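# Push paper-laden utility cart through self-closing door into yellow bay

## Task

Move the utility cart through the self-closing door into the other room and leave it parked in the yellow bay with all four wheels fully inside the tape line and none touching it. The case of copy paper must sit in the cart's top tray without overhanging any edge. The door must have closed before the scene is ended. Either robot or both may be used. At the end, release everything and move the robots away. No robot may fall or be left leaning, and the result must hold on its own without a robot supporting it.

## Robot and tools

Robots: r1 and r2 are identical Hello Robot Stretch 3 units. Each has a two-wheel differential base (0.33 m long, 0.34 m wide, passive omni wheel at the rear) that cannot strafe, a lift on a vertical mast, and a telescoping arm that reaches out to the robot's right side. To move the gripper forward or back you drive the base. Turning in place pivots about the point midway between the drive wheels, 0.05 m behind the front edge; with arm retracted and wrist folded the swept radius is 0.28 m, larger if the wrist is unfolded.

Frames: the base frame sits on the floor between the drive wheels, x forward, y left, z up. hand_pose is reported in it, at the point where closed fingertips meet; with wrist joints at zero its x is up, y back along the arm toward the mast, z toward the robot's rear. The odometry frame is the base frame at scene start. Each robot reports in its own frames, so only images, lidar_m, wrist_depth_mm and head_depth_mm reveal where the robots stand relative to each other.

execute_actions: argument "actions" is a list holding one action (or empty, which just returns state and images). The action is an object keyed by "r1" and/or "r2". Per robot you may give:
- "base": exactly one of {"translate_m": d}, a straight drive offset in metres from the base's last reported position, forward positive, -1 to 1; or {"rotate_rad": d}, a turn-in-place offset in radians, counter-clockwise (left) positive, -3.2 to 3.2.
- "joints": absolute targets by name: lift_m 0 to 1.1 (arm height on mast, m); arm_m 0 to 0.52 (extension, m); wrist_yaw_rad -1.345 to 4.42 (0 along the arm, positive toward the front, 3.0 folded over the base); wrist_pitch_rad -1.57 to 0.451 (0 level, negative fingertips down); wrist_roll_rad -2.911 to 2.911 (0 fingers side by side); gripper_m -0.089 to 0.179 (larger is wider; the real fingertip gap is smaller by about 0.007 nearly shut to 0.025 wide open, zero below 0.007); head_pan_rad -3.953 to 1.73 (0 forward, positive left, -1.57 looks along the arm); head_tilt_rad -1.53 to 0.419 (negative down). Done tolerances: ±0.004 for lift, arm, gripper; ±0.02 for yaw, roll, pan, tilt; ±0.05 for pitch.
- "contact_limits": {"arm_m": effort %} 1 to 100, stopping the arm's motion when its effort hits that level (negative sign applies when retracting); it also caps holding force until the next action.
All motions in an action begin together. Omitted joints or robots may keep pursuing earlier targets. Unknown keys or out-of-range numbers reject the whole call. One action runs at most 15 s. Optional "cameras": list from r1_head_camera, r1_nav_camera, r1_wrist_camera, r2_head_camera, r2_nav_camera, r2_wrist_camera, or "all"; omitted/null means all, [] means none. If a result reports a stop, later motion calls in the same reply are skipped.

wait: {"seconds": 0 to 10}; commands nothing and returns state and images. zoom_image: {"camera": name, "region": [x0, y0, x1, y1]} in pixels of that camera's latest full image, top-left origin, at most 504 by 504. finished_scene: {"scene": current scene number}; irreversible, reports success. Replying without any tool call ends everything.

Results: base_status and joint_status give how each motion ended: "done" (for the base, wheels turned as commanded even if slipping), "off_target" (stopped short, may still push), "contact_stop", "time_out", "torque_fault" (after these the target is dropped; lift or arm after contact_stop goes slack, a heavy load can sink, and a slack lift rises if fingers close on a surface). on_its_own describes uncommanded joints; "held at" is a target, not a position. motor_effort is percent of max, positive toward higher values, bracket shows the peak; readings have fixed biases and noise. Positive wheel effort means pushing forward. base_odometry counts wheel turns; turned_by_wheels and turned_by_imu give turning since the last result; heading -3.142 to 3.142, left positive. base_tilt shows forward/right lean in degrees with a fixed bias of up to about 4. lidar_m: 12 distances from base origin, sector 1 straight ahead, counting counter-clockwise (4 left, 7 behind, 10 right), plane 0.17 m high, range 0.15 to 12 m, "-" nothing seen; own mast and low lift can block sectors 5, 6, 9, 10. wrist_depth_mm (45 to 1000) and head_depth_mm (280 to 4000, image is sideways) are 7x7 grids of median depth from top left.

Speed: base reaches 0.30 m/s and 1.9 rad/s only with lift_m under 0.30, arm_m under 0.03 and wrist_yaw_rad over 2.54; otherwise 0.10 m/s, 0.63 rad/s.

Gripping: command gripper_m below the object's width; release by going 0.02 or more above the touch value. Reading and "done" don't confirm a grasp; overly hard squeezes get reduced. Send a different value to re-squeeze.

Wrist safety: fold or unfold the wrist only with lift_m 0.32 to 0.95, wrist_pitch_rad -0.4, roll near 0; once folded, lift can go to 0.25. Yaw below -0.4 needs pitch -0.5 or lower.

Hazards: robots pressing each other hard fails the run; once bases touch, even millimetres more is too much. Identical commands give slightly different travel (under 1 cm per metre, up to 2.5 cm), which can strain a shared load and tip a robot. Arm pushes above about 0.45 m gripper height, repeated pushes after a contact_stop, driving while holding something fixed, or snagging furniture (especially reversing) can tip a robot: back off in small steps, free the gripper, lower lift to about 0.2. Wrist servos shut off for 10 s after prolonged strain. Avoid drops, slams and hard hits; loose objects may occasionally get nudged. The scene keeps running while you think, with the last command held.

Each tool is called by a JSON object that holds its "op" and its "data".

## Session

{"op": "execute_actions", "data": {"actions": [], "cameras": ["r1_nav_camera","r2_nav_camera"]}}

Scene clock: 0.00 s.
r1.base_odometry: x=+0.000 y=+0.000 heading=+0.000 (m, m, rad; r1's odometry frame)
r1.turned_by_wheels: +0.000 (rad since the last result)
r1.turned_by_imu: +0.000 (rad since the last result)
r1.base_tilt: forward=+0.7 right=-0.7 (deg)
r1.lidar_m: 0.83 0.91 1.40 2.04 2.22 3.43 0.89 0.94 3.02 2.13 1.04 0.84
r1.head_depth_mm: 724 734 745 755 765 778 789 / 736 746 757 769 780 790 805 / 752 760 771 782 793 804 815 / 762 774 785 794 807 819 832 / 774 785 797 811 823 836 848 / 789 799 813 825 839 851 862 / 804 816 826 838 852 868 881
r1.base_status: not commanded
r1.joint_positions: lift_m=+0.385 arm_m=-0.002 wrist_yaw_rad=+2.866 wrist_pitch_rad=-0.613 wrist_roll_rad=+0.004 gripper_m=+0.037 head_pan_rad=-0.009 head_tilt_rad=-0.010
r1.joint_status: not commanded
r1.motor_effort: left_wheel=+1 right_wheel=+1 lift_m=+36 arm_m=+0 wrist_yaw_rad=+0 wrist_pitch_rad=+7 wrist_roll_rad=+0 gripper_m=+0 head_pan_rad=+1 head_tilt_rad=+2 (%)
r1.hand_pose: x=+0.0319 y=+0.0449 z=+0.3562 quat_wxyz=(+0.305, +0.698, +0.119, +0.637) (m; r1's base frame)
r1.wrist_depth_mm: - - - - - - 939 / - - - - - - 948 / 862 - 938 974 - - 926 / 706 - 767 795 840 855 856 / 594 605 657 665 690 722 742 / 526 543 - 577 599 615 625 / 474 - - 497 513 521 540
r2.base_odometry: x=+0.000 y=+0.000 heading=+0.000 (m, m, rad; r2's odometry frame)
r2.turned_by_wheels: +0.000 (rad since the last result)
r2.turned_by_imu: +0.000 (rad since the last result)
r2.base_tilt: forward=-1.1 right=+1.7 (deg)
r2.lidar_m: 1.12 1.12 1.27 2.16 2.53 2.89 1.89 4.65 2.61 2.22 2.22 1.32
r2.head_depth_mm: 1256 1267 1280 1297 1312 1320 1346 / 1205 1220 1222 1239 1253 1263 1278 / 1159 1166 1182 1191 1197 1210 1225 / 1106 1114 1130 1138 1150 1164 1176 / 1067 1073 1087 1102 1105 1119 1132 / 1027 1034 1051 1050 1069 1078 1087 / 994 995 1012 1017 1023 1032 1045
r2.base_status: not commanded
r2.joint_positions: lift_m=+0.450 arm_m=+0.001 wrist_yaw_rad=+2.835 wrist_pitch_rad=-0.581 wrist_roll_rad=-0.008 gripper_m=+0.037 head_pan_rad=+0.010 head_tilt_rad=-0.020
r2.joint_status: not commanded
r2.motor_effort: left_wheel=-1 right_wheel=+0 lift_m=+24 arm_m=+0 wrist_yaw_rad=-1 wrist_pitch_rad=+4 wrist_roll_rad=+0 gripper_m=+0 head_pan_rad=-1 head_tilt_rad=+2 (%)
r2.hand_pose: x=+0.0395 y=+0.0461 z=+0.4280 quat_wxyz=(+0.304, +0.698, +0.098, +0.642) (m; r2's base frame)
r2.wrist_depth_mm: - - - - - - 885 / - 972 - - - - 914 / 754 829 864 903 946 - 975 / 660 726 746 768 805 861 893 / 596 - - 659 721 733 777 / 543 - - 595 634 643 687 / - - - 536 555 589 597
pictures: r1_nav_camera (sideways: a quarter turn counterclockwise sets it upright), r2_nav_camera (sideways: a quarter turn counterclockwise sets it upright)
Images, in order (width x height): r1_nav_camera 672x504, r2_nav_camera 672x504.

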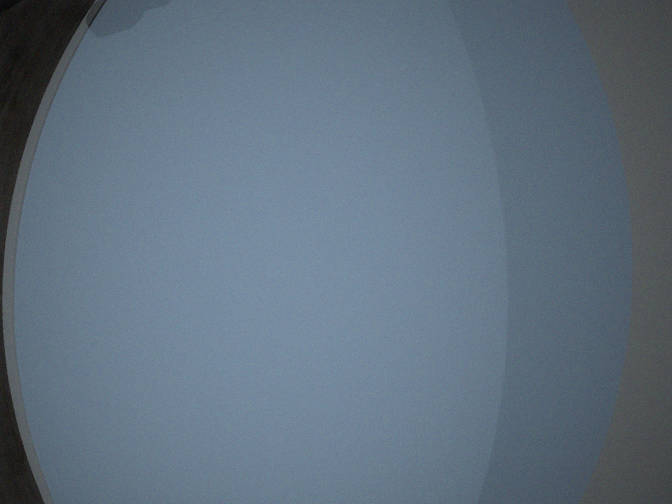

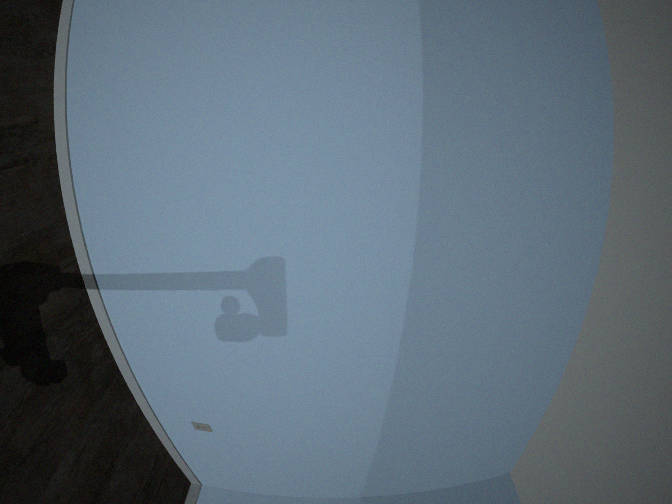

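{"op": "execute_actions", "data": {"actions": [{"r1":{"base":{"rotate_rad":2.22},"joints":{"lift_m":0.28,"head_tilt_rad":-0.3}},"r2":{"base":{"rotate_rad":-2.86},"joints":{"lift_m":0.28,"head_tilt_rad":-0.3}}}], "cameras": ["r1_nav_camera","r2_nav_camera","r2_head_camera","r1_head_camera"]}}

Scene clock: 13.90 s.
r1.base_odometry: x=+0.000 y=+0.000 heading=+2.220 (m, m, rad; r1's odometry frame)
r1.turned_by_wheels: +2.220 (rad since the last result)
r1.turned_by_imu: +2.212 (rad since the last result)
r1.base_tilt: forward=+0.7 right=-0.7 (deg)
r1.lidar_m: 2.35 3.89 0.89 1.07 3.73 1.67 0.97 0.83 0.83 0.96 1.68 2.04
r1.head_depth_mm: 1890 1990 2110 2236 2274 1768 1418 / 2040 2175 2306 2460 2391 1781 1423 / 2219 2386 2519 2747 2432 1817 1443 / 2434 2592 2817 3027 2451 1823 1434 / 2688 2915 3156 3339 2499 1829 1457 / 3013 3220 3599 3712 2519 1830 1455 / 3438 3673 - - 2537 1862 1473
r1.base_status: done
r1.joint_positions: lift_m=+0.280 arm_m=-0.002 wrist_yaw_rad=+2.866 wrist_pitch_rad=-0.615 wrist_roll_rad=+0.004 gripper_m=+0.037 head_pan_rad=-0.009 head_tilt_rad=-0.297
r1.joint_status: all done
r1.motor_effort: left_wheel=+0(4) right_wheel=+2(13) lift_m=+24(31) arm_m=-1(1) wrist_yaw_rad=+0(1) wrist_pitch_rad=+7(7) wrist_roll_rad=+0(0) gripper_m=+0(0) head_pan_rad=+1(0) head_tilt_rad=-1(23) (%)
r1.hand_pose: x=+0.0319 y=+0.0447 z=+0.2517 quat_wxyz=(+0.305, +0.698, +0.119, +0.637) (m; r1's base frame)
r1.wrist_depth_mm: - - - - 914 - - / 863 - 960 - - - - / 679 - 751 789 818 852 890 / 561 - 615 625 640 687 711 / 482 - 530 538 545 559 581 / - - - 456 466 479 487 / - - - 394 407 415 424
r2.base_odometry: x=+0.000 y=+0.000 heading=-2.860 (m, m, rad; r2's odometry frame)
r2.turned_by_wheels: -2.860 (rad since the last result)
r2.turned_by_imu: -2.802 (rad since the last result)
r2.base_tilt: forward=-1.1 right=+1.8 (deg)
r2.lidar_m: 1.90 3.10 2.29 2.21 1.57 1.16 1.12 1.17 1.60 2.53 2.63 1.89
r2.head_depth_mm: 3661 - - - 2723 1905 1472 / 3572 - - 2193 2260 1891 1464 / 3757 - - 2357 2248 1890 1449 / 3853 - - - 2578 1869 1443 / 3954 - - - 2605 1858 1448 / 3906 - - - 2573 1849 1432 / - - - - 2552 1833 1432
r2.base_status: done
r2.joint_positions: lift_m=+0.281 arm_m=+0.001 wrist_yaw_rad=+2.835 wrist_pitch_rad=-0.581 wrist_roll_rad=-0.008 gripper_m=+0.037 head_pan_rad=+0.010 head_tilt_rad=-0.297
r2.joint_status: all done
r2.motor_effort: left_wheel=+2(13) right_wheel=-2(4) lift_m=+8(22) arm_m=+0(0) wrist_yaw_rad=+0(1) wrist_pitch_rad=+4(4) wrist_roll_rad=+0(0) gripper_m=+0(0) head_pan_rad=-1(0) head_tilt_rad=-1(16) (%)
r2.hand_pose: x=+0.0395 y=+0.0461 z=+0.2588 quat_wxyz=(+0.304, +0.698, +0.098, +0.642) (m; r2's base frame)
r2.wrist_depth_mm: - 812 884 972 - - - / - 683 701 758 821 893 949 / - 588 620 632 675 700 770 / 470 507 526 549 570 602 634 / - - - 468 503 519 543 / - - - 413 443 458 479 / - - - 381 387 407 419
pictures: r1_head_camera (sideways: a quarter turn clockwise sets it upright), r1_nav_camera (sideways: a quarter turn counterclockwise sets it upright), r2_head_camera (sideways: a quarter turn clockwise sets it upright), r2_nav_camera (sideways: a quarter turn counterclockwise sets it upright)
Images, in order (width x height): r1_head_camera 896x504, r1_nav_camera 672x504, r2_head_camera 896x504, r2_nav_camera 672x504.

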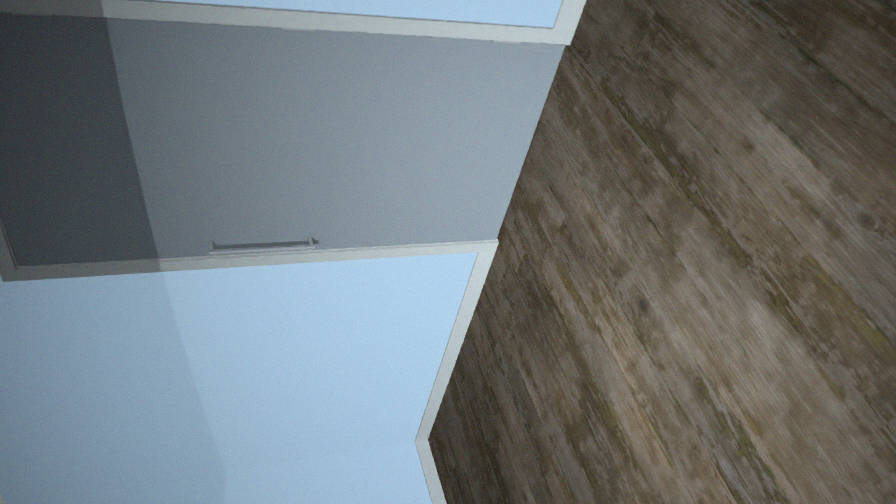

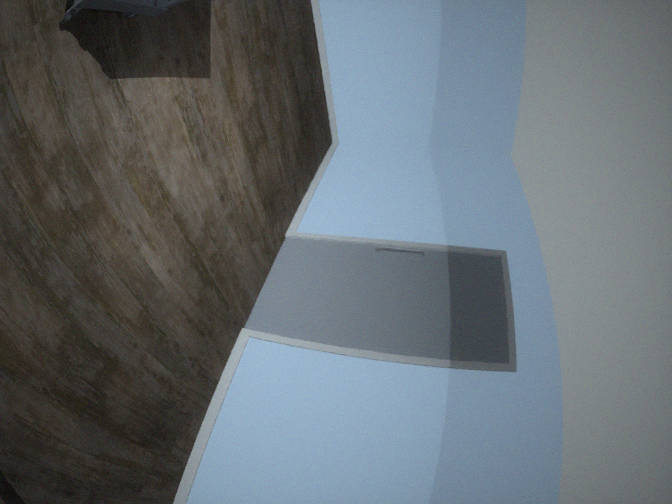

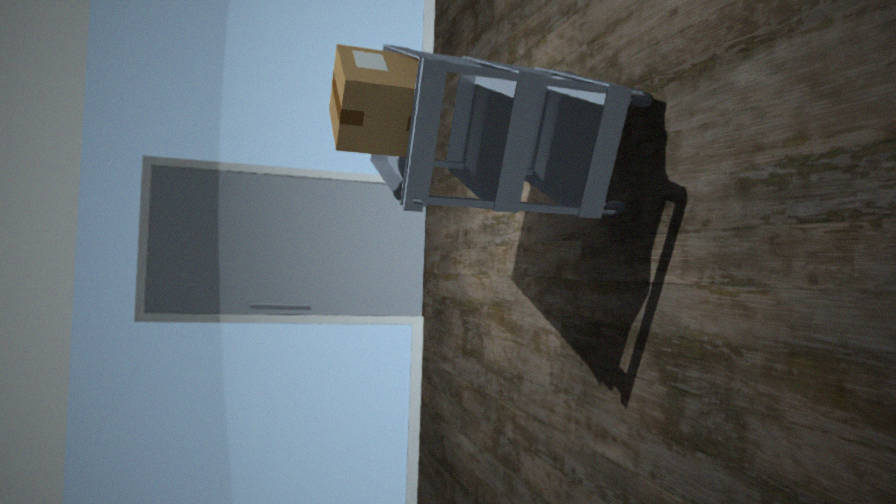

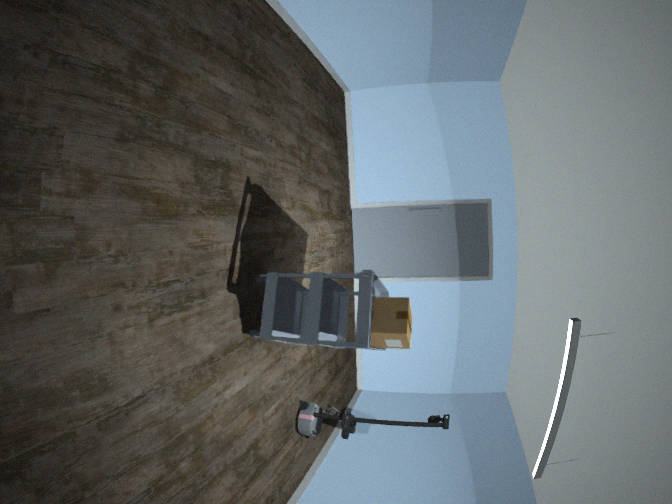

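{"op": "execute_actions", "data": {"actions": [{"r1":{"base":{"rotate_rad":0.265}},"r2":{"base":{"rotate_rad":0.21}}}], "cameras": []}}

{"op": "execute_actions", "data": {"actions": [{"r1":{"base":{"translate_m":1}},"r2":{"base":{"translate_m":1}}}], "cameras": []}}

{"op": "execute_actions", "data": {"actions": [{"r1":{"base":{"translate_m":1}},"r2":{"base":{"translate_m":1}}}], "cameras": []}}

{"op": "execute_actions", "data": {"actions": [{"r1":{"base":{"translate_m":0.29},"joints":{"lift_m":0.8,"wrist_pitch_rad":-0.4}},"r2":{"base":{"translate_m":1}}}], "cameras": []}}

{"op": "execute_actions", "data": {"actions": [{"r1":{"base":{"rotate_rad":0.52},"joints":{"lift_m":0.94,"wrist_yaw_rad":0,"head_pan_rad":-1.57,"gripper_m":0.1,"arm_m":0.2}},"r2":{"base":{"translate_m":1}}}], "cameras": []}}

{"op": "execute_actions", "data": {"actions": [{"r1":{"joints":{"wrist_pitch_rad":0,"arm_m":0.3}},"r2":{"base":{"translate_m":0.4}}}], "cameras": ["r1_wrist_camera"]}}

Scene clock: 28.33 s.
r1.base_odometry: x=+0.000 y=+0.000 heading=+2.485 (m, m, rad; r1's odometry frame)
r1.turned_by_wheels: +0.265 (rad since the last result)
r1.turned_by_imu: +0.263 (rad since the last result)
r1.base_tilt: forward=+0.6 right=-0.7 (deg)
r1.lidar_m: 2.89 0.99 0.89 3.11 3.21 1.18 0.86 0.83 0.87 1.18 2.04 2.11
r1.head_depth_mm: 2295 2428 2548 2667 2354 1762 1411 / 2581 2705 2904 3060 2389 1785 1425 / 2932 3159 3349 3394 2407 1795 1433 / 3414 3723 - 3759 2477 1822 1447 / 3730 3865 - 3841 2481 1824 1452 / 3478 3730 3870 3868 2524 1835 1461 / 3312 3540 3698 3758 2540 1871 1475
r1.base_status: done
r1.joint_positions: lift_m=+0.280 arm_m=-0.002 wrist_yaw_rad=+2.866 wrist_pitch_rad=-0.615 wrist_roll_rad=+0.004 gripper_m=+0.037 head_pan_rad=-0.009 head_tilt_rad=-0.297
r1.joint_status: not commanded
r1.motor_effort: left_wheel=+0(4) right_wheel=+2(7) lift_m=+25(24) arm_m=-1(0) wrist_yaw_rad=+1(0) wrist_pitch_rad=+7(8) wrist_roll_rad=+0(0) gripper_m=+0(0) head_pan_rad=+1(0) head_tilt_rad=-1(1) (%)
r1.hand_pose: x=+0.0319 y=+0.0447 z=+0.2517 quat_wxyz=(+0.305, +0.698, +0.119, +0.637) (m; r1's base frame)
r1.wrist_depth_mm: - - - - - 865 - / 851 - 952 - - - - / 682 - 745 773 809 863 922 / 556 - 602 623 655 677 711 / 493 - 534 529 540 558 578 / - - - 443 469 473 495 / - - - 392 408 414 425
r2.base_odometry: x=+0.000 y=+0.000 heading=-2.650 (m, m, rad; r2's odometry frame)
r2.turned_by_wheels: +0.210 (rad since the last result)
r2.turned_by_imu: +0.206 (rad since the last result)
r2.base_tilt: forward=-1.0 right=+1.8 (deg)
r2.lidar_m: 4.66 2.64 2.22 2.21 1.33 1.12 1.12 1.26 2.10 2.53 2.86 1.89
r2.head_depth_mm: 3712 - - 2248 2129 1924 1471 / 3700 - - - 2509 1897 1484 / 3763 - - - 2632 1882 1462 / 3971 - - - 2563 1871 1446 / 3867 - - - 2566 1855 1441 / - - - - 2570 1843 1427 / 3707 - - 3963 2537 1826 1407
r2.base_status: done
r2.joint_positions: lift_m=+0.281 arm_m=+0.001 wrist_yaw_rad=+2.835 wrist_pitch_rad=-0.581 wrist_roll_rad=-0.008 gripper_m=+0.037 head_pan_rad=+0.010 head_tilt_rad=-0.297
r2.joint_status: not commanded
r2.motor_effort: left_wheel=-4(13) right_wheel=+0(5) lift_m=+8(9) arm_m=+0(0) wrist_yaw_rad=+0(1) wrist_pitch_rad=+4(4) wrist_roll_rad=+0(0) gripper_m=+0(0) head_pan_rad=-1(0) head_tilt_rad=-1(1) (%)
r2.hand_pose: x=+0.0395 y=+0.0461 z=+0.2588 quat_wxyz=(+0.304, +0.698, +0.098, +0.642) (m; r2's base frame)
r2.wrist_depth_mm: - 816 905 964 - - - / - 682 715 769 832 878 991 / - 584 598 638 678 712 773 / 471 507 534 540 574 601 629 / - - - 465 506 518 546 / - - - 423 450 458 479 / - - - 386 392 405 421
pictures: none
No camera images: the call's "cameras" was empty. Leave "cameras" out to get every camera's image.

Scene clock: 33.43 s.
r1.base_odometry: x=-0.792 y=+0.611 heading=+2.485 (m, m, rad; r1's odometry frame)
r1.turned_by_wheels: +0.000 (rad since the last result)
r1.turned_by_imu: +0.002 (rad since the last result)
r1.base_tilt: forward=+0.7 right=-0.7 (deg)
r1.lidar_m: 2.19 3.04 3.17 0.73 0.74 2.39 1.76 1.70 1.77 1.60 1.53 1.61
r1.head_depth_mm: 1733 1823 1933 2040 2127 1764 1418 / 1960 2056 2195 2322 2334 1777 1418 / 2206 2391 2561 2760 2429 1794 1425 / 2612 2805 3031 3275 2453 1817 1446 / 2826 3037 3154 3330 2485 1835 1454 / 2713 2836 3009 3160 2499 1841 1466 / 2604 2717 2839 3021 2519 1870 1474
r1.base_status: done
r1.joint_positions: lift_m=+0.280 arm_m=-0.002 wrist_yaw_rad=+2.866 wrist_pitch_rad=-0.615 wrist_roll_rad=+0.004 gripper_m=+0.037 head_pan_rad=-0.009 head_tilt_rad=-0.297
r1.joint_status: not commanded
r1.motor_effort: left_wheel=+0(3) right_wheel=+2(9) lift_m=+25(25) arm_m=+0(1) wrist_yaw_rad=+0(0) wrist_pitch_rad=+7(7) wrist_roll_rad=+0(0) gripper_m=+0(0) head_pan_rad=+0(1) head_tilt_rad=-1(1) (%)
r1.hand_pose: x=+0.0319 y=+0.0447 z=+0.2516 quat_wxyz=(+0.305, +0.698, +0.119, +0.637) (m; r1's base frame)
r1.wrist_depth_mm: - 704 729 - - - - / 812 - 884 - - - - / 676 - 738 756 828 849 917 / 562 - 607 624 653 669 713 / 488 - 537 535 540 561 577 / - - - 448 468 473 494 / - - - 397 405 415 424
r2.base_odometry: x=-0.882 y=-0.472 heading=-2.650 (m, m, rad; r2's odometry frame)
r2.turned_by_wheels: +0.000 (rad since the last result)
r2.turned_by_imu: +0.000 (rad since the last result)
r2.base_tilt: forward=-1.1 right=+1.7 (deg)
r2.lidar_m: 3.69 2.37 2.00 2.00 2.27 2.09 2.09 2.36 2.75 2.74 1.09 1.07
r2.head_depth_mm: 3129 3304 3532 3689 2725 1917 1465 / 3164 3338 3606 3755 2594 1898 1462 / 3243 3424 3719 3826 2641 1881 1446 / 3356 3497 3654 3994 2618 1856 1453 / 3379 3541 3799 3995 2609 1847 1449 / 3444 3694 3881 - 2576 1837 1426 / 3383 3704 3786 3762 2520 1823 1427
r2.base_status: done
r2.joint_positions: lift_m=+0.281 arm_m=+0.001 wrist_yaw_rad=+2.835 wrist_pitch_rad=-0.581 wrist_roll_rad=-0.008 gripper_m=+0.037 head_pan_rad=+0.010 head_tilt_rad=-0.297
r2.joint_status: not commanded
r2.motor_effort: left_wheel=-3(10) right_wheel=+1(5) lift_m=+9(9) arm_m=-1(0) wrist_yaw_rad=+0(0) wrist_pitch_rad=+4(4) wrist_roll_rad=+0(0) gripper_m=+1(0) head_pan_rad=+0(0) head_tilt_rad=-1(1) (%)
r2.hand_pose: x=+0.0395 y=+0.0461 z=+0.2588 quat_wxyz=(+0.304, +0.698, +0.098, +0.642) (m; r2's base frame)
r2.wrist_depth_mm: - 825 874 977 - - - / - 685 710 774 824 883 970 / - 575 602 634 665 730 752 / 464 505 531 544 572 602 631 / - - - 469 490 513 545 / - - - 421 442 455 475 / - - - 385 395 404 424
pictures: none
No camera images: the call's "cameras" was empty. Leave "cameras" out to get every camera's image.

Scene clock: 38.53 s.
r1.base_odometry: x=-1.584 y=+1.221 heading=+2.485 (m, m, rad; r1's odometry frame)
r1.turned_by_wheels: +0.000 (rad since the last result)
r1.turned_by_imu: +0.002 (rad since the last result)
r1.base_tilt: forward=+0.6 right=-0.7 (deg)
r1.lidar_m: 1.50 2.18 2.27 1.83 1.42 1.22 2.65 2.57 1.48 1.09 1.05 1.09
r1.head_depth_mm: 1172 1241 1308 1382 1469 1566 1412 / 1322 1405 1497 1584 1701 1715 1420 / 1518 1612 1744 1872 2028 1797 1433 / 1769 1912 2097 2271 2324 1819 1440 / 2008 2133 2272 2417 2475 1829 1450 / 1940 2033 2158 2273 2370 1840 1462 / 1844 1946 2033 2148 2228 1867 1479
r1.base_status: done
r1.joint_positions: lift_m=+0.280 arm_m=-0.002 wrist_yaw_rad=+2.866 wrist_pitch_rad=-0.615 wrist_roll_rad=+0.004 gripper_m=+0.037 head_pan_rad=-0.009 head_tilt_rad=-0.297
r1.joint_status: not commanded
r1.motor_effort: left_wheel=+0(4) right_wheel=+2(10) lift_m=+25(25) arm_m=+0(1) wrist_yaw_rad=+0(0) wrist_pitch_rad=+7(7) wrist_roll_rad=+0(0) gripper_m=+0(0) head_pan_rad=+0(0) head_tilt_rad=-1(1) (%)
r1.hand_pose: x=+0.0319 y=+0.0447 z=+0.2516 quat_wxyz=(+0.305, +0.698, +0.119, +0.637) (m; r1's base frame)
r1.wrist_depth_mm: - - - - - - - / 854 - 981 - - - - / 676 - 747 786 822 848 930 / 556 - 610 625 646 683 710 / 484 - 534 534 539 565 578 / - - - 449 468 476 490 / - - - 392 405 414 425
r2.base_odometry: x=-1.763 y=-0.944 heading=-2.650 (m, m, rad; r2's odometry frame)
r2.turned_by_wheels: +0.000 (rad since the last result)
r2.turned_by_imu: +0.000 (rad since the last result)
r2.base_tilt: forward=-1.2 right=+1.6 (deg)
r2.lidar_m: 2.74 2.12 1.79 1.79 2.02 3.05 3.04 3.45 0.75 0.64 0.93 1.57
r2.head_depth_mm: 2308 2418 2568 2706 2531 1720 1473 / 2353 2481 2591 2760 2671 1899 1462 / 2400 2513 2660 2862 2630 1875 1452 / 2419 2542 2717 2890 2625 1851 1450 / 2472 2626 2765 2967 2590 1849 1440 / 2510 2654 2848 3030 2604 1840 1430 / 2568 2736 2919 3109 2556 1837 1423
r2.base_status: done
r2.joint_positions: lift_m=+0.281 arm_m=+0.001 wrist_yaw_rad=+2.835 wrist_pitch_rad=-0.581 wrist_roll_rad=-0.008 gripper_m=+0.037 head_pan_rad=+0.010 head_tilt_rad=-0.298
r2.joint_status: not commanded
r2.motor_effort: left_wheel=-3(11) right_wheel=+1(5) lift_m=+9(9) arm_m=+0(1) wrist_yaw_rad=+0(0) wrist_pitch_rad=+4(4) wrist_roll_rad=+0(0) gripper_m=+0(1) head_pan_rad=+0(0) head_tilt_rad=-1(1) (%)
r2.hand_pose: x=+0.0395 y=+0.0461 z=+0.2588 quat_wxyz=(+0.304, +0.698, +0.098, +0.642) (m; r2's base frame)
r2.wrist_depth_mm: - 812 878 - - - - / - 675 720 750 813 886 986 / - 580 604 641 691 712 768 / 466 510 529 546 568 601 637 / - - - 467 509 518 548 / - - - 414 448 458 471 / - - - 384 389 408 415
pictures: none
No camera images: the call's "cameras" was empty. Leave "cameras" out to get every camera's image.

Scene clock: 44.10 s.
r1.base_odometry: x=-1.813 y=+1.398 heading=+2.485 (m, m, rad; r1's odometry frame)
r1.turned_by_wheels: +0.000 (rad since the last result)
r1.turned_by_imu: -0.001 (rad since the last result)
r1.base_tilt: forward=+0.7 right=-0.7 (deg)
r1.lidar_m: 1.29 1.93 2.01 0.90 1.89 1.46 2.92 2.82 1.28 0.94 0.89 0.94
r1.head_depth_mm: 1013 1063 1123 1191 1265 1351 1368 / 1138 1208 1289 1377 1471 1590 1424 / 1309 1391 1494 1620 1748 1756 1428 / 1522 1648 1781 1952 2124 1827 1443 / 1771 1872 2002 2146 2235 1835 1453 / 1710 1797 1902 2010 2116 1855 1461 / 1635 1720 1798 1898 2002 1869 1469
r1.base_status: done
r1.joint_positions: lift_m=+0.800 arm_m=-0.002 wrist_yaw_rad=+2.866 wrist_pitch_rad=-0.420 wrist_roll_rad=+0.004 gripper_m=+0.037 head_pan_rad=-0.009 head_tilt_rad=-0.298
r1.joint_status: all done
r1.motor_effort: left_wheel=+0(5) right_wheel=+2(10) lift_m=+46(49) arm_m=+0(0) wrist_yaw_rad=+0(0) wrist_pitch_rad=+11(12) wrist_roll_rad=+0(0) gripper_m=+0(0) head_pan_rad=-1(0) head_tilt_rad=+0(1) (%)
r1.hand_pose: x=+0.0396 y=+0.0723 z=+0.8117 quat_wxyz=(+0.241, +0.706, +0.051, +0.663) (m; r1's base frame)
r1.wrist_depth_mm: - - - - - - - / - - - - - - - / - - - - - - - / - - - - - - - / - - - - - - - / - - - - - - - / 959 975 - - - - -
r2.base_odometry: x=-2.645 y=-1.416 heading=-2.650 (m, m, rad; r2's odometry frame)
r2.turned_by_wheels: +0.000 (rad since the last result)
r2.turned_by_imu: +0.000 (rad since the last result)
r2.base_tilt: forward=-1.1 right=+1.6 (deg)
r2.lidar_m: 1.77 1.87 1.57 1.57 1.78 2.95 4.00 1.18 1.16 3.15 2.11 0.78
r2.head_depth_mm: 1470 1539 1623 1732 1839 1909 1483 / 1487 1579 1665 1771 1872 1878 1469 / 1514 1597 1700 1806 1925 1893 1454 / 1528 1638 1740 1853 1988 1861 1453 / 1580 1670 1763 1888 2038 1841 1438 / 1617 1706 1810 1932 2097 1839 1429 / 1646 1747 1876 1995 2134 1819 1427
r2.base_status: done
r2.joint_positions: lift_m=+0.281 arm_m=+0.001 wrist_yaw_rad=+2.835 wrist_pitch_rad=-0.581 wrist_roll_rad=-0.008 gripper_m=+0.037 head_pan_rad=+0.010 head_tilt_rad=-0.298
r2.joint_status: not commanded
r2.motor_effort: left_wheel=-3(8) right_wheel=+0(5) lift_m=+9(9) arm_m=-1(0) wrist_yaw_rad=+0(0) wrist_pitch_rad=+4(4) wrist_roll_rad=+0(0) gripper_m=+0(0) head_pan_rad=+0(0) head_tilt_rad=-1(0) (%)
r2.hand_pose: x=+0.0395 y=+0.0461 z=+0.2588 quat_wxyz=(+0.304, +0.698, +0.098, +0.642) (m; r2's base frame)
r2.wrist_depth_mm: - 803 896 966 - - - / - 681 717 766 841 867 981 / - 586 604 640 667 723 767 / 468 507 540 553 571 596 630 / - - - 479 502 520 553 / - - - 418 443 455 477 / - - - 380 392 409 423
pictures: none
No camera images: the call's "cameras" was empty. Leave "cameras" out to get every camera's image.

Scene clock: 49.20 s.
r1.base_odometry: x=-1.813 y=+1.398 heading=+3.004 (m, m, rad; r1's odometry frame)
r1.turned_by_wheels: +0.520 (rad since the last result)
r1.turned_by_imu: +0.519 (rad since the last result)
r1.base_tilt: forward=+0.7 right=-0.7 (deg)
r1.lidar_m: 0.55 2.01 2.75 4.87 1.75 2.92 2.82 1.28 0.94 0.90 0.95 1.30
r1.head_depth_mm: 747 796 850 909 - 1090 1167 / 750 796 851 903 - - 1169 / 750 798 854 906 - - 1172 / 750 795 847 921 975 1074 1167 / 746 791 849 912 992 1078 1181 / 754 803 858 919 993 1080 1184 / 756 805 859 923 997 1088 1187
r1.base_status: done
r1.joint_positions: lift_m=+0.940 arm_m=+0.200 wrist_yaw_rad=+0.003 wrist_pitch_rad=-0.420 wrist_roll_rad=+0.004 gripper_m=+0.100 head_pan_rad=-1.563 head_tilt_rad=-0.298
r1.joint_status: all done
r1.motor_effort: left_wheel=+0(3) right_wheel=+2(8) lift_m=+46(47) arm_m=+6(7) wrist_yaw_rad=-2(3) wrist_pitch_rad=+10(11) wrist_roll_rad=+0(0) gripper_m=+0(79) head_pan_rad=-2(34) head_tilt_rad=+0(1) (%)
r1.hand_pose: x=-0.0208 y=-0.5687 z=+0.9519 quat_wxyz=(+0.691, +0.148, -0.692, -0.147) (m; r1's base frame)
r1.wrist_depth_mm: 460 446 424 415 409 396 386 / 498 482 463 447 440 430 415 / 544 524 499 490 476 457 449 / 604 573 548 542 519 498 478 / 659 640 594 592 563 547 528 / 733 702 671 652 623 593 567 / 871 832 790 726 717 649 641
r2.base_odometry: x=-3.527 y=-1.887 heading=-2.650 (m, m, rad; r2's odometry frame)
r2.turned_by_wheels: +0.000 (rad since the last result)
r2.turned_by_imu: +0.000 (rad since the last result)
r2.base_tilt: forward=-1.0 right=+1.8 (deg)
r2.lidar_m: 0.80 0.91 1.36 1.36 1.53 2.53 4.98 1.89 0.54 1.73 0.96 0.81
r2.head_depth_mm: 634 669 708 752 804 860 927 / 646 682 723 767 816 881 952 / 659 695 739 784 838 904 976 / 671 710 754 806 861 929 1002 / 687 726 774 824 887 954 1038 / 700 740 787 843 907 979 1067 / 712 756 809 868 935 1009 1108
r2.base_status: done
r2.joint_positions: lift_m=+0.281 arm_m=+0.001 wrist_yaw_rad=+2.835 wrist_pitch_rad=-0.581 wrist_roll_rad=-0.008 gripper_m=+0.037 head_pan_rad=+0.010 head_tilt_rad=-0.298
r2.joint_status: not commanded
r2.motor_effort: left_wheel=-3(9) right_wheel=+1(3) lift_m=+9(9) arm_m=-1(0) wrist_yaw_rad=+0(1) wrist_pitch_rad=+4(4) wrist_roll_rad=+0(0) gripper_m=+0(0) head_pan_rad=+2(1) head_tilt_rad=-1(1) (%)
r2.hand_pose: x=+0.0395 y=+0.0461 z=+0.2588 quat_wxyz=(+0.304, +0.698, +0.098, +0.642) (m; r2's base frame)
r2.wrist_depth_mm: - 823 887 950 - - 833 / - 696 715 763 798 884 827 / - 579 606 631 667 695 741 / 468 509 536 544 566 608 642 / - - - 476 507 514 540 / - - - 414 446 455 477 / - - - 380 396 410 423
pictures: none
No camera images: the call's "cameras" was empty. Leave "cameras" out to get every camera's image.

Scene clock: 52.27 s.
r1.base_odometry: x=-1.813 y=+1.398 heading=+3.004 (m, m, rad; r1's odometry frame)
r1.turned_by_wheels: +0.000 (rad since the last result)
r1.turned_by_imu: -0.001 (rad since the last result)
r1.base_tilt: forward=+0.7 right=-0.7 (deg)
r1.lidar_m: 1.93 2.01 2.76 4.87 1.75 2.92 2.82 1.28 0.94 0.90 0.94 0.79
r1.head_depth_mm: 746 795 848 898 - 1071 1169 / 747 794 851 891 - 1065 1174 / 750 799 852 892 - 1072 1168 / 753 794 844 908 988 1075 1168 / 745 788 846 914 993 1078 1183 / 754 803 858 919 995 1081 1187 / 757 804 859 923 994 1079 1188
r1.base_status: not commanded
r1.joint_positions: lift_m=+0.940 arm_m=+0.300 wrist_yaw_rad=+0.002 wrist_pitch_rad=-0.024 wrist_roll_rad=+0.004 gripper_m=+0.100 head_pan_rad=-1.563 head_tilt_rad=-0.298
r1.joint_status: all done
r1.motor_effort: left_wheel=+0(0) right_wheel=+3(2) lift_m=+46(46) arm_m=+6(6) wrist_yaw_rad=-2(2) wrist_pitch_rad=+13(14) wrist_roll_rad=+0(0) gripper_m=+0(0) head_pan_rad=-2(4) head_tilt_rad=+0(1) (%)
r1.hand_pose: x=-0.0209 y=-0.7001 z=+1.0481 quat_wxyz=(+0.706, +0.010, -0.708, -0.008) (m; r1's base frame)
r1.wrist_depth_mm: 371 360 349 352 352 345 340 / 378 370 351 360 353 350 344 / 383 378 357 368 362 353 351 / 391 389 373 373 365 361 354 / 399 392 383 381 371 366 359 / 409 398 391 389 380 374 367 / 418 407 389 393 393 380 375
r2.base_odometry: x=-3.879 y=-2.076 heading=-2.650 (m, m, rad; r2's odometry frame)
r2.turned_by_wheels: +0.000 (rad since the last result)
r2.turned_by_imu: +0.000 (rad since the last result)
r2.base_tilt: forward=-1.1 right=+1.7 (deg)
r2.lidar_m: 0.42 0.47 0.77 1.27 1.43 2.38 2.57 0.78 3.46 0.91 0.50 0.42
r2.head_depth_mm: 306 323 342 363 386 413 445 / 311 330 349 370 395 423 458 / 317 336 356 379 406 434 471 / 324 343 364 388 416 448 484 / 330 350 372 397 427 460 498 / 337 357 381 407 436 473 515 / 343 365 390 416 449 485 532
r2.base_status: done
r2.joint_positions: lift_m=+0.281 arm_m=+0.001 wrist_yaw_rad=+2.835 wrist_pitch_rad=-0.581 wrist_roll_rad=-0.008 gripper_m=+0.037 head_pan_rad=+0.010 head_tilt_rad=-0.298
r2.joint_status: not commanded
r2.motor_effort: left_wheel=-3(8) right_wheel=+1(5) lift_m=+9(9) arm_m=+0(0) wrist_yaw_rad=+0(0) wrist_pitch_rad=+4(4) wrist_roll_rad=+0(0) gripper_m=+0(0) head_pan_rad=+0(1) head_tilt_rad=-1(1) (%)
r2.hand_pose: x=+0.0395 y=+0.0461 z=+0.2588 quat_wxyz=(+0.304, +0.698, +0.098, +0.642) (m; r2's base frame)
r2.wrist_depth_mm: - 834 914 976 943 601 435 / - 676 720 758 814 595 429 / - 588 596 626 674 557 425 / 472 518 540 547 579 568 424 / - - - 472 499 509 410 / - - - 413 440 458 402 / - - - 384 392 407 396
pictures: r1_wrist_camera
Images, in order (width x height): r1_wrist_camera 644x364.

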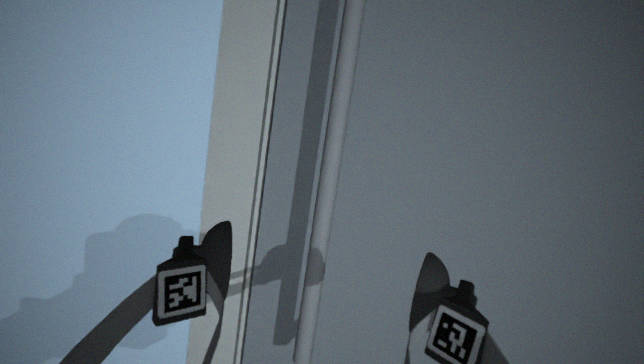

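{"op": "execute_actions", "data": {"actions": [{"r1":{"base":{"translate_m":0.01},"joints":{"arm_m":0.48,"gripper_m":0.08},"contact_limits":{"arm_m":15}},"r2":{"base":{"translate_m":0.15}}}], "cameras": ["r1_wrist_camera"]}}

{"op": "execute_actions", "data": {"actions": [{"r1":{"joints":{"gripper_m":-0.04}},"r2":{"base":{"rotate_rad":1.38},"joints":{"head_pan_rad":-3.1,"head_tilt_rad":-0.8}}}], "cameras": []}}

{"op": "execute_actions", "data": {"actions": [{"r1":{"base":{"translate_m":-0.03},"joints":{"arm_m":0.3}}}], "cameras": []}}

{"op": "execute_actions", "data": {"actions": [{"r1":{"base":{"translate_m":-0.055},"joints":{"arm_m":0.15}}}], "cameras": []}}

{"op": "execute_actions", "data": {"actions": [{"r1":{"base":{"translate_m":-0.085},"joints":{"arm_m":0}},"r2":{"base":{"translate_m":-0.4}}}], "cameras": ["r2_nav_camera","r1_nav_camera"]}}

Scene clock: 66.37 s.
r1.base_odometry: x=-1.823 y=+1.400 heading=+3.004 (m, m, rad; r1's odometry frame)
r1.turned_by_wheels: +0.000 (rad since the last result)
r1.turned_by_imu: -0.002 (rad since the last result)
r1.base_tilt: forward=+0.7 right=-0.7 (deg)
r1.lidar_m: 1.92 1.99 2.74 4.86 1.76 2.93 2.83 1.28 0.94 0.90 0.91 0.90
r1.head_depth_mm: 748 794 848 895 - 1067 1168 / 749 797 849 - 985 1071 1172 / 749 790 844 - 988 1074 1176 / 752 803 854 916 984 1063 1172 / 742 794 851 919 990 1080 1177 / 753 805 857 924 993 1082 1184 / 755 805 862 921 1000 1087 1183
r1.base_status: done
r1.joint_positions: lift_m=+0.940 arm_m=+0.480 wrist_yaw_rad=+0.002 wrist_pitch_rad=-0.023 wrist_roll_rad=+0.004 gripper_m=+0.080 head_pan_rad=-1.563 head_tilt_rad=-0.298
r1.joint_status: all done
r1.motor_effort: left_wheel=+0(1) right_wheel=+3(9) lift_m=+46(46) arm_m=+6(4) wrist_yaw_rad=-1(2) wrist_pitch_rad=+13(13) wrist_roll_rad=+0(1) gripper_m=+0(74) head_pan_rad=-2(2) head_tilt_rad=-1(1) (%)
r1.contact_limits: arm_m 15 (drawing in: default 28, maximum 46; extending or still: default 39, maximum 64)
r1.hand_pose: x=-0.0210 y=-0.8801 z=+1.0482 quat_wxyz=(+0.706, +0.009, -0.708, -0.008) (m; r1's base frame)
r1.wrist_depth_mm: 186 171 181 179 174 174 170 / 189 174 183 182 178 177 174 / 193 177 187 184 182 179 176 / 195 180 192 187 185 183 179 / 201 184 194 125 188 184 182 / 204 187 198 129 192 190 185 / 208 190 202 197 196 193 189
r2.base_odometry: x=-4.012 y=-2.147 heading=-2.650 (m, m, rad; r2's odometry frame)
r2.turned_by_wheels: +0.000 (rad since the last result)
r2.turned_by_imu: +0.001 (rad since the last result)
r2.base_tilt: forward=-1.1 right=+1.7 (deg)
r2.lidar_m: 0.27 0.30 0.51 1.24 1.40 2.31 2.68 0.90 3.50 0.59 0.32 0.27
r2.head_depth_mm: - - - - - - - / - - - - - - - / - - - - - - 287 / - - - - - - 291 / - - - - - 283 298 / - - - - - 287 307 / - - - - - 290 317
r2.base_status: done
r2.joint_positions: lift_m=+0.281 arm_m=+0.001 wrist_yaw_rad=+2.835 wrist_pitch_rad=-0.581 wrist_roll_rad=-0.008 gripper_m=+0.037 head_pan_rad=+0.010 head_tilt_rad=-0.298
r2.joint_status: not commanded
r2.motor_effort: left_wheel=-3(11) right_wheel=+0(5) lift_m=+9(9) arm_m=+0(0) wrist_yaw_rad=-1(0) wrist_pitch_rad=+4(4) wrist_roll_rad=+0(0) gripper_m=+0(0) head_pan_rad=+0(1) head_tilt_rad=-1(1) (%)
r2.hand_pose: x=+0.0395 y=+0.0461 z=+0.2588 quat_wxyz=(+0.304, +0.698, +0.098, +0.642) (m; r2's base frame)
r2.wrist_depth_mm: - 829 879 999 648 389 272 / - 677 735 767 633 378 271 / - 582 607 633 597 377 267 / 464 510 526 543 538 375 269 / - - - 476 481 368 264 / - - - 413 442 354 265 / - - - 383 386 343 260
pictures: r1_wrist_camera
Images, in order (width x height): r1_wrist_camera 644x364.

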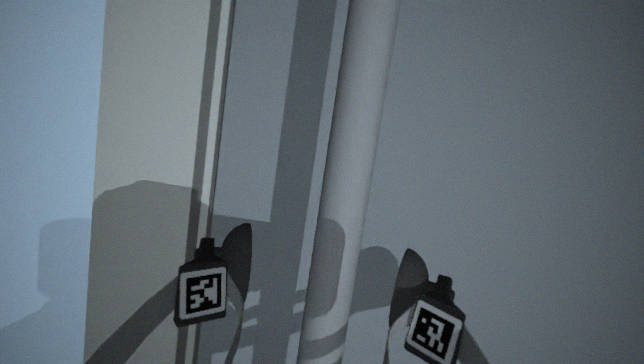

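Scene clock: 68.43 s.
r1.base_odometry: x=-1.823 y=+1.400 heading=+3.004 (m, m, rad; r1's odometry frame)
r1.turned_by_wheels: +0.000 (rad since the last result)
r1.turned_by_imu: -0.001 (rad since the last result)
r1.base_tilt: forward=+0.7 right=-0.7 (deg)
r1.lidar_m: 1.92 2.00 2.75 4.87 1.76 2.93 2.83 1.28 0.94 0.90 0.92 0.77
r1.head_depth_mm: 748 793 850 896 - 1067 1166 / 748 795 850 - 987 1064 1172 / 751 791 843 - 989 1074 1173 / 750 802 854 912 987 1062 1175 / 746 794 850 920 989 1072 1180 / 753 802 856 922 993 1078 1181 / 755 804 858 921 996 1088 1190
r1.base_status: not commanded
r1.joint_positions: lift_m=+0.940 arm_m=+0.480 wrist_yaw_rad=-0.008 wrist_pitch_rad=-0.023 wrist_roll_rad=+0.004 gripper_m=-0.037 head_pan_rad=-1.563 head_tilt_rad=-0.298
r1.joint_status: all done
r1.motor_effort: left_wheel=-3(3) right_wheel=+10(10) lift_m=+46(46) arm_m=+6(6) wrist_yaw_rad=+7(8) wrist_pitch_rad=+13(13) wrist_roll_rad=+0(0) gripper_m=-4(97) head_pan_rad=-3(3) head_tilt_rad=+0(1) (%)
r1.hand_pose: x=-0.0235 y=-0.8801 z=+1.0482 quat_wxyz=(+0.706, +0.006, -0.708, -0.011) (m; r1's base frame)
r1.wrist_depth_mm: 184 170 180 178 175 175 173 / 187 172 183 181 179 177 175 / 191 175 188 183 183 180 178 / 194 179 191 122 185 184 181 / 197 181 195 125 189 187 184 / 201 186 197 124 193 190 187 / 206 190 201 130 195 194 191
r2.base_odometry: x=-4.012 y=-2.147 heading=-1.271 (m, m, rad; r2's odometry frame)
r2.turned_by_wheels: +1.380 (rad since the last result)
r2.turned_by_imu: +1.351 (rad since the last result)
r2.base_tilt: forward=-1.2 right=+1.6 (deg)
r2.lidar_m: 1.12 1.29 1.79 5.15 0.90 0.90 1.01 0.38 0.28 0.27 0.28 0.39
r2.head_depth_mm: 3005 3212 2341 1844 1372 1286 1129 / 3034 3173 2308 1817 1514 1290 1128 / 619 3050 2272 1805 1503 1284 1166 / 2904 2708 2248 1801 1495 1277 - / 1324 1604 2070 1748 1484 1266 1140 / 981 1047 1135 1210 1289 1214 1101 / 630 689 748 780 829 863 902
r2.base_status: done
r2.joint_positions: lift_m=+0.281 arm_m=+0.001 wrist_yaw_rad=+2.835 wrist_pitch_rad=-0.581 wrist_roll_rad=-0.008 gripper_m=+0.037 head_pan_rad=-3.093 head_tilt_rad=-0.791
r2.joint_status: all done
r2.motor_effort: left_wheel=-4(14) right_wheel=+1(6) lift_m=+9(8) arm_m=-1(0) wrist_yaw_rad=-1(0) wrist_pitch_rad=+4(4) wrist_roll_rad=+0(0) gripper_m=+0(0) head_pan_rad=-5(50) head_tilt_rad=-3(23) (%)
r2.hand_pose: x=+0.0395 y=+0.0461 z=+0.2588 quat_wxyz=(+0.304, +0.698, +0.098, +0.642) (m; r2's base frame)
r2.wrist_depth_mm: - 857 892 962 - - - / - 680 726 759 818 884 963 / - 577 608 638 674 723 766 / 468 503 531 547 570 591 656 / - - - 472 508 523 539 / - - - 414 442 457 474 / - - - 387 389 405 418
pictures: none
No camera images: the call's "cameras" was empty. Leave "cameras" out to get every camera's image.

Scene clock: 71.00 s.
r1.base_odometry: x=-1.794 y=+1.396 heading=+3.004 (m, m, rad; r1's odometry frame)
r1.turned_by_wheels: -0.001 (rad since the last result)
r1.turned_by_imu: +0.018 (rad since the last result)
r1.base_tilt: forward=+0.6 right=-0.7 (deg)
r1.lidar_m: 1.95 2.04 2.84 1.82 1.68 2.88 2.80 1.24 0.79 0.72 0.95 0.79
r1.head_depth_mm: 620 661 707 747 837 904 988 / 611 651 697 731 - 876 962 / 602 633 676 714 - 858 942 / 594 631 672 726 795 869 1129 / 736 787 851 915 991 1080 1183 / 757 806 861 927 995 1082 1193 / 757 810 865 925 1006 1089 1198
r1.base_status: done
r1.joint_positions: lift_m=+0.940 arm_m=+0.301 wrist_yaw_rad=-0.022 wrist_pitch_rad=-0.023 wrist_roll_rad=+0.004 gripper_m=-0.033 head_pan_rad=-1.563 head_tilt_rad=-0.298
r1.joint_status: all done
r1.on_its_own: gripper_m is held at -0.034, not at your -0.040, by its stall guard, which is not easing now; wrist_yaw_rad is at rest, and its effort (+18) is outside its rest range (-12 to +12)
r1.motor_effort: left_wheel=-4(13) right_wheel=+16(29) lift_m=+46(46) arm_m=-13(23) wrist_yaw_rad=+18(29) wrist_pitch_rad=+12(13) wrist_roll_rad=+0(0) gripper_m=-21(22) head_pan_rad=-2(3) head_tilt_rad=-1(0) (%)
r1.hand_pose: x=-0.0271 y=-0.7015 z=+1.0484 quat_wxyz=(+0.706, +0.000, -0.708, -0.016) (m; r1's base frame)
r1.wrist_depth_mm: 362 357 173 177 186 194 200 / 369 367 177 179 189 197 206 / 380 374 180 183 193 203 212 / 385 381 183 125 198 208 217 / 395 387 186 129 203 213 223 / 397 395 191 127 209 218 228 / 408 401 197 133 216 222 236
r2.base_odometry: x=-4.012 y=-2.147 heading=-1.271 (m, m, rad; r2's odometry frame)
r2.turned_by_wheels: +0.000 (rad since the last result)
r2.turned_by_imu: +0.000 (rad since the last result)
r2.base_tilt: forward=-1.1 right=+1.7 (deg)
r2.lidar_m: 1.12 1.29 1.79 5.18 1.08 0.92 0.65 0.38 0.28 0.27 0.28 0.39
r2.head_depth_mm: 607 2902 2323 1837 1372 1288 1136 / 2852 2688 2305 1836 1518 1298 1129 / 3012 2727 2278 1801 1489 1285 1165 / 2920 2645 2257 1796 1504 1274 - / 1708 642 763 1668 1443 1269 1136 / 1496 2672 2130 1776 1442 1213 1102 / 3083 2909 2043 782 829 866 907
r2.base_status: not commanded
r2.joint_positions: lift_m=+0.281 arm_m=+0.001 wrist_yaw_rad=+2.835 wrist_pitch_rad=-0.581 wrist_roll_rad=-0.008 gripper_m=+0.037 head_pan_rad=-3.093 head_tilt_rad=-0.791
r2.joint_status: not commanded
r2.motor_effort: left_wheel=-4(4) right_wheel=+1(1) lift_m=+9(9) arm_m=-1(0) wrist_yaw_rad=+0(1) wrist_pitch_rad=+4(4) wrist_roll_rad=+0(0) gripper_m=-1(0) head_pan_rad=-4(4) head_tilt_rad=-3(3) (%)
r2.hand_pose: x=+0.0395 y=+0.0461 z=+0.2588 quat_wxyz=(+0.304, +0.698, +0.098, +0.642) (m; r2's base frame)
r2.wrist_depth_mm: - 811 872 978 - - - / - 684 733 774 828 894 968 / - 585 596 634 680 709 754 / 467 509 532 554 578 593 650 / - - - 467 502 518 549 / - - - 421 441 458 477 / - - - 381 386 408 420
pictures: none
No camera images: the call's "cameras" was empty. Leave "cameras" out to get every camera's image.

Scene clock: 73.37 s.
r1.base_odometry: x=-1.739 y=+1.388 heading=+3.004 (m, m, rad; r1's odometry frame)
r1.turned_by_wheels: +0.000 (rad since the last result)
r1.turned_by_imu: -0.002 (rad since the last result)
r1.base_tilt: forward=+0.7 right=-0.7 (deg)
r1.lidar_m: 2.01 2.10 2.91 1.74 1.61 2.82 2.74 1.26 0.66 0.56 0.94 0.84
r1.head_depth_mm: 511 546 586 630 667 - 848 / 494 526 562 605 - - 795 / 478 502 534 575 - - 753 / 462 489 523 558 597 649 715 / 451 486 527 887 971 1066 1172 / 749 797 856 923 997 1088 1187 / 756 805 864 929 1002 1089 1195
r1.base_status: done
r1.joint_positions: lift_m=+0.940 arm_m=+0.151 wrist_yaw_rad=+0.002 wrist_pitch_rad=-0.024 wrist_roll_rad=+0.004 gripper_m=-0.033 head_pan_rad=-1.563 head_tilt_rad=-0.298
r1.joint_status: all done
r1.on_its_own: gripper_m is held at -0.034, not at your -0.040, by its stall guard, which is not easing now
r1.motor_effort: left_wheel=+1(17) right_wheel=+1(40) lift_m=+46(46) arm_m=-13(19) wrist_yaw_rad=-2(54) wrist_pitch_rad=+13(13) wrist_roll_rad=+0(0) gripper_m=-19(25) head_pan_rad=-2(3) head_tilt_rad=-1(0) (%)
r1.hand_pose: x=-0.0209 y=-0.5515 z=+1.0480 quat_wxyz=(+0.706, +0.010, -0.708, -0.008) (m; r1's base frame)
r1.wrist_depth_mm: 531 527 165 173 193 211 234 / 542 535 169 177 198 217 240 / 545 539 173 124 204 224 248 / 558 543 177 184 210 232 259 / 571 550 182 127 216 239 268 / 582 563 183 127 224 248 279 / 598 575 193 132 232 254 289
r2.base_odometry: x=-4.012 y=-2.147 heading=-1.271 (m, m, rad; r2's odometry frame)
r2.turned_by_wheels: +0.000 (rad since the last result)
r2.turned_by_imu: +0.000 (rad since the last result)
r2.base_tilt: forward=-1.0 right=+1.8 (deg)
r2.lidar_m: 1.12 1.29 1.79 5.18 2.45 0.96 0.68 0.38 0.28 0.27 0.28 0.39
r2.head_depth_mm: 2867 2861 2305 1841 1374 1309 1130 / 2968 2947 2296 1819 1514 1292 1131 / 569 664 2038 1766 1497 1279 1167 / 710 790 898 1044 1348 1283 - / 1029 1213 1498 1689 1485 1276 1139 / 1491 2680 2161 1756 1444 1209 1101 / 3100 2896 2022 780 832 866 903
r2.base_status: not commanded
r2.joint_positions: lift_m=+0.281 arm_m=+0.001 wrist_yaw_rad=+2.835 wrist_pitch_rad=-0.581 wrist_roll_rad=-0.008 gripper_m=+0.037 head_pan_rad=-3.093 head_tilt_rad=-0.791
r2.joint_status: not commanded
r2.motor_effort: left_wheel=-3(4) right_wheel=+1(1) lift_m=+9(9) arm_m=-1(1) wrist_yaw_rad=-1(0) wrist_pitch_rad=+4(4) wrist_roll_rad=+0(0) gripper_m=+0(0) head_pan_rad=-4(5) head_tilt_rad=-3(3) (%)
r2.hand_pose: x=+0.0395 y=+0.0461 z=+0.2588 quat_wxyz=(+0.304, +0.698, +0.098, +0.642) (m; r2's base frame)
r2.wrist_depth_mm: - 823 886 961 - - - / - 675 722 788 827 889 976 / - 575 601 637 675 718 783 / 465 506 534 551 566 606 630 / - - - 475 500 518 544 / - - - 420 444 452 480 / - - - 384 389 402 426
pictures: none
No camera images: the call's "cameras" was empty. Leave "cameras" out to get every camera's image.

Scene clock: 76.43 s.
r1.base_odometry: x=-1.655 y=+1.377 heading=+3.004 (m, m, rad; r1's odometry frame)
r1.turned_by_wheels: +0.000 (rad since the last result)
r1.turned_by_imu: +0.000 (rad since the last result)
r1.base_tilt: forward=+0.7 right=-0.7 (deg)
r1.lidar_m: 2.09 2.18 3.03 1.62 1.49 2.73 2.65 1.25 0.53 0.40 0.61 1.31
r1.head_depth_mm: 397 426 459 495 540 593 641 / 375 399 427 459 497 537 - / 353 371 324 349 437 - - / 335 350 376 401 428 458 498 / 318 335 355 378 406 444 502 / 306 329 370 897 988 1082 1165 / 746 797 861 926 994 1086 962
r1.base_status: done
r1.joint_positions: lift_m=+0.940 arm_m=+0.001 wrist_yaw_rad=+0.023 wrist_pitch_rad=-0.026 wrist_roll_rad=+0.003 gripper_m=-0.033 head_pan_rad=-1.563 head_tilt_rad=-0.298
r1.joint_status: all done
r1.on_its_own: gripper_m is held at -0.034, not at your -0.040, by its stall guard, which is not easing now; wrist_yaw_rad is at rest, and its effort (-18) is outside its rest range (-12 to +12)
r1.motor_effort: left_wheel=+3(15) right_wheel=-6(40) lift_m=+46(46) arm_m=-13(20) wrist_yaw_rad=-18(71) wrist_pitch_rad=+14(15) wrist_roll_rad=+1(1) gripper_m=-21(27) head_pan_rad=-4(3) head_tilt_rad=+0(1) (%)
r1.hand_pose: x=-0.0156 y=-0.4014 z=+1.0475 quat_wxyz=(+0.706, +0.018, -0.708, -0.002) (m; r1's base frame)
r1.wrist_depth_mm: 703 684 160 170 206 240 291 / 721 694 164 174 212 251 302 / 717 158 168 123 220 260 317 / 743 162 173 127 227 269 333 / 768 165 177 127 236 282 354 / 772 168 177 127 247 294 374 / 808 171 191 132 263 311 398
r2.base_odometry: x=-4.130 y=-1.765 heading=-1.271 (m, m, rad; r2's odometry frame)
r2.turned_by_wheels: +0.000 (rad since the last result)
r2.turned_by_imu: +0.001 (rad since the last result)
r2.base_tilt: forward=-1.2 right=+1.8 (deg)
r2.lidar_m: 1.09 1.70 2.36 5.49 2.50 0.41 0.51 1.30 0.27 0.26 0.28 0.38
r2.head_depth_mm: 391 423 459 505 586 1201 1133 / 447 488 538 600 674 825 1131 / 516 575 643 733 848 1017 1142 / 616 699 806 945 1159 1255 - / 762 886 1078 1341 1445 1267 1149 / 1000 1182 1462 1706 1486 1264 1105 / 2674 2864 2180 1752 1456 1246 1078
r2.base_status: done
r2.joint_positions: lift_m=+0.281 arm_m=+0.001 wrist_yaw_rad=+2.835 wrist_pitch_rad=-0.581 wrist_roll_rad=-0.008 gripper_m=+0.037 head_pan_rad=-3.093 head_tilt_rad=-0.791
r2.joint_status: not commanded
r2.motor_effort: left_wheel=-3(15) right_wheel=+1(4) lift_m=+9(9) arm_m=-1(1) wrist_yaw_rad=-1(0) wrist_pitch_rad=+4(4) wrist_roll_rad=-1(0) gripper_m=+1(0) head_pan_rad=-5(4) head_tilt_rad=-3(4) (%)
r2.hand_pose: x=+0.0395 y=+0.0461 z=+0.2588 quat_wxyz=(+0.304, +0.698, +0.098, +0.642) (m; r2's base frame)
r2.wrist_depth_mm: - 811 902 963 - - - / - 684 715 771 822 903 973 / - 575 598 638 674 711 761 / 461 504 534 546 570 613 643 / - - - 465 502 521 548 / - - - 417 441 454 471 / - - - 381 390 409 425
pictures: r1_nav_camera (sideways: a quarter turn counterclockwise sets it upright), r2_nav_camera (sideways: a quarter turn counterclockwise sets it upright)
Images, in order (width x height): r1_nav_camera 672x504, r2_nav_camera 672x504.

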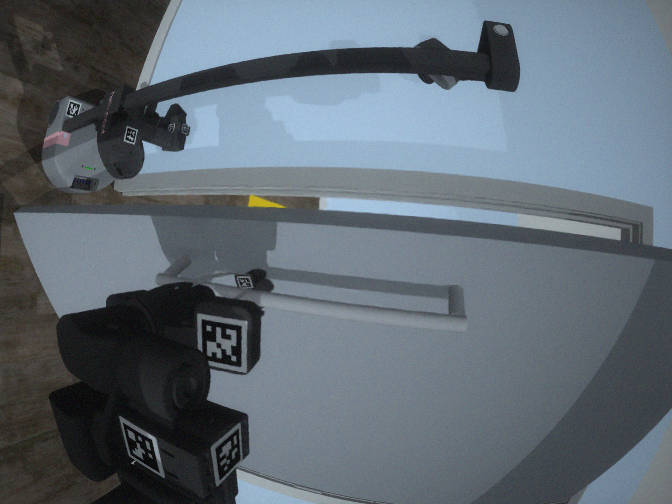

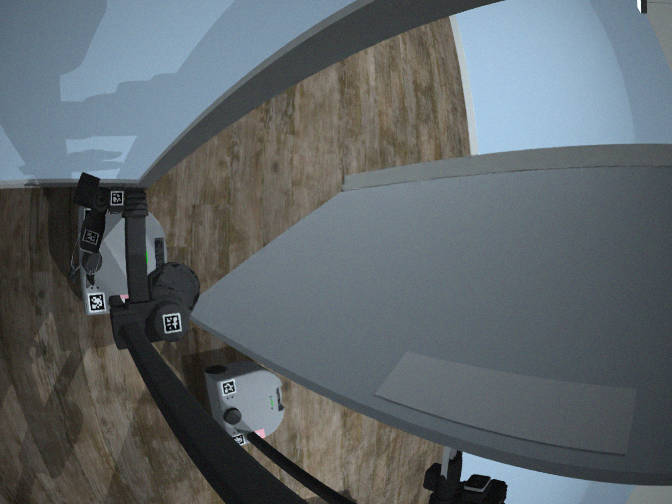

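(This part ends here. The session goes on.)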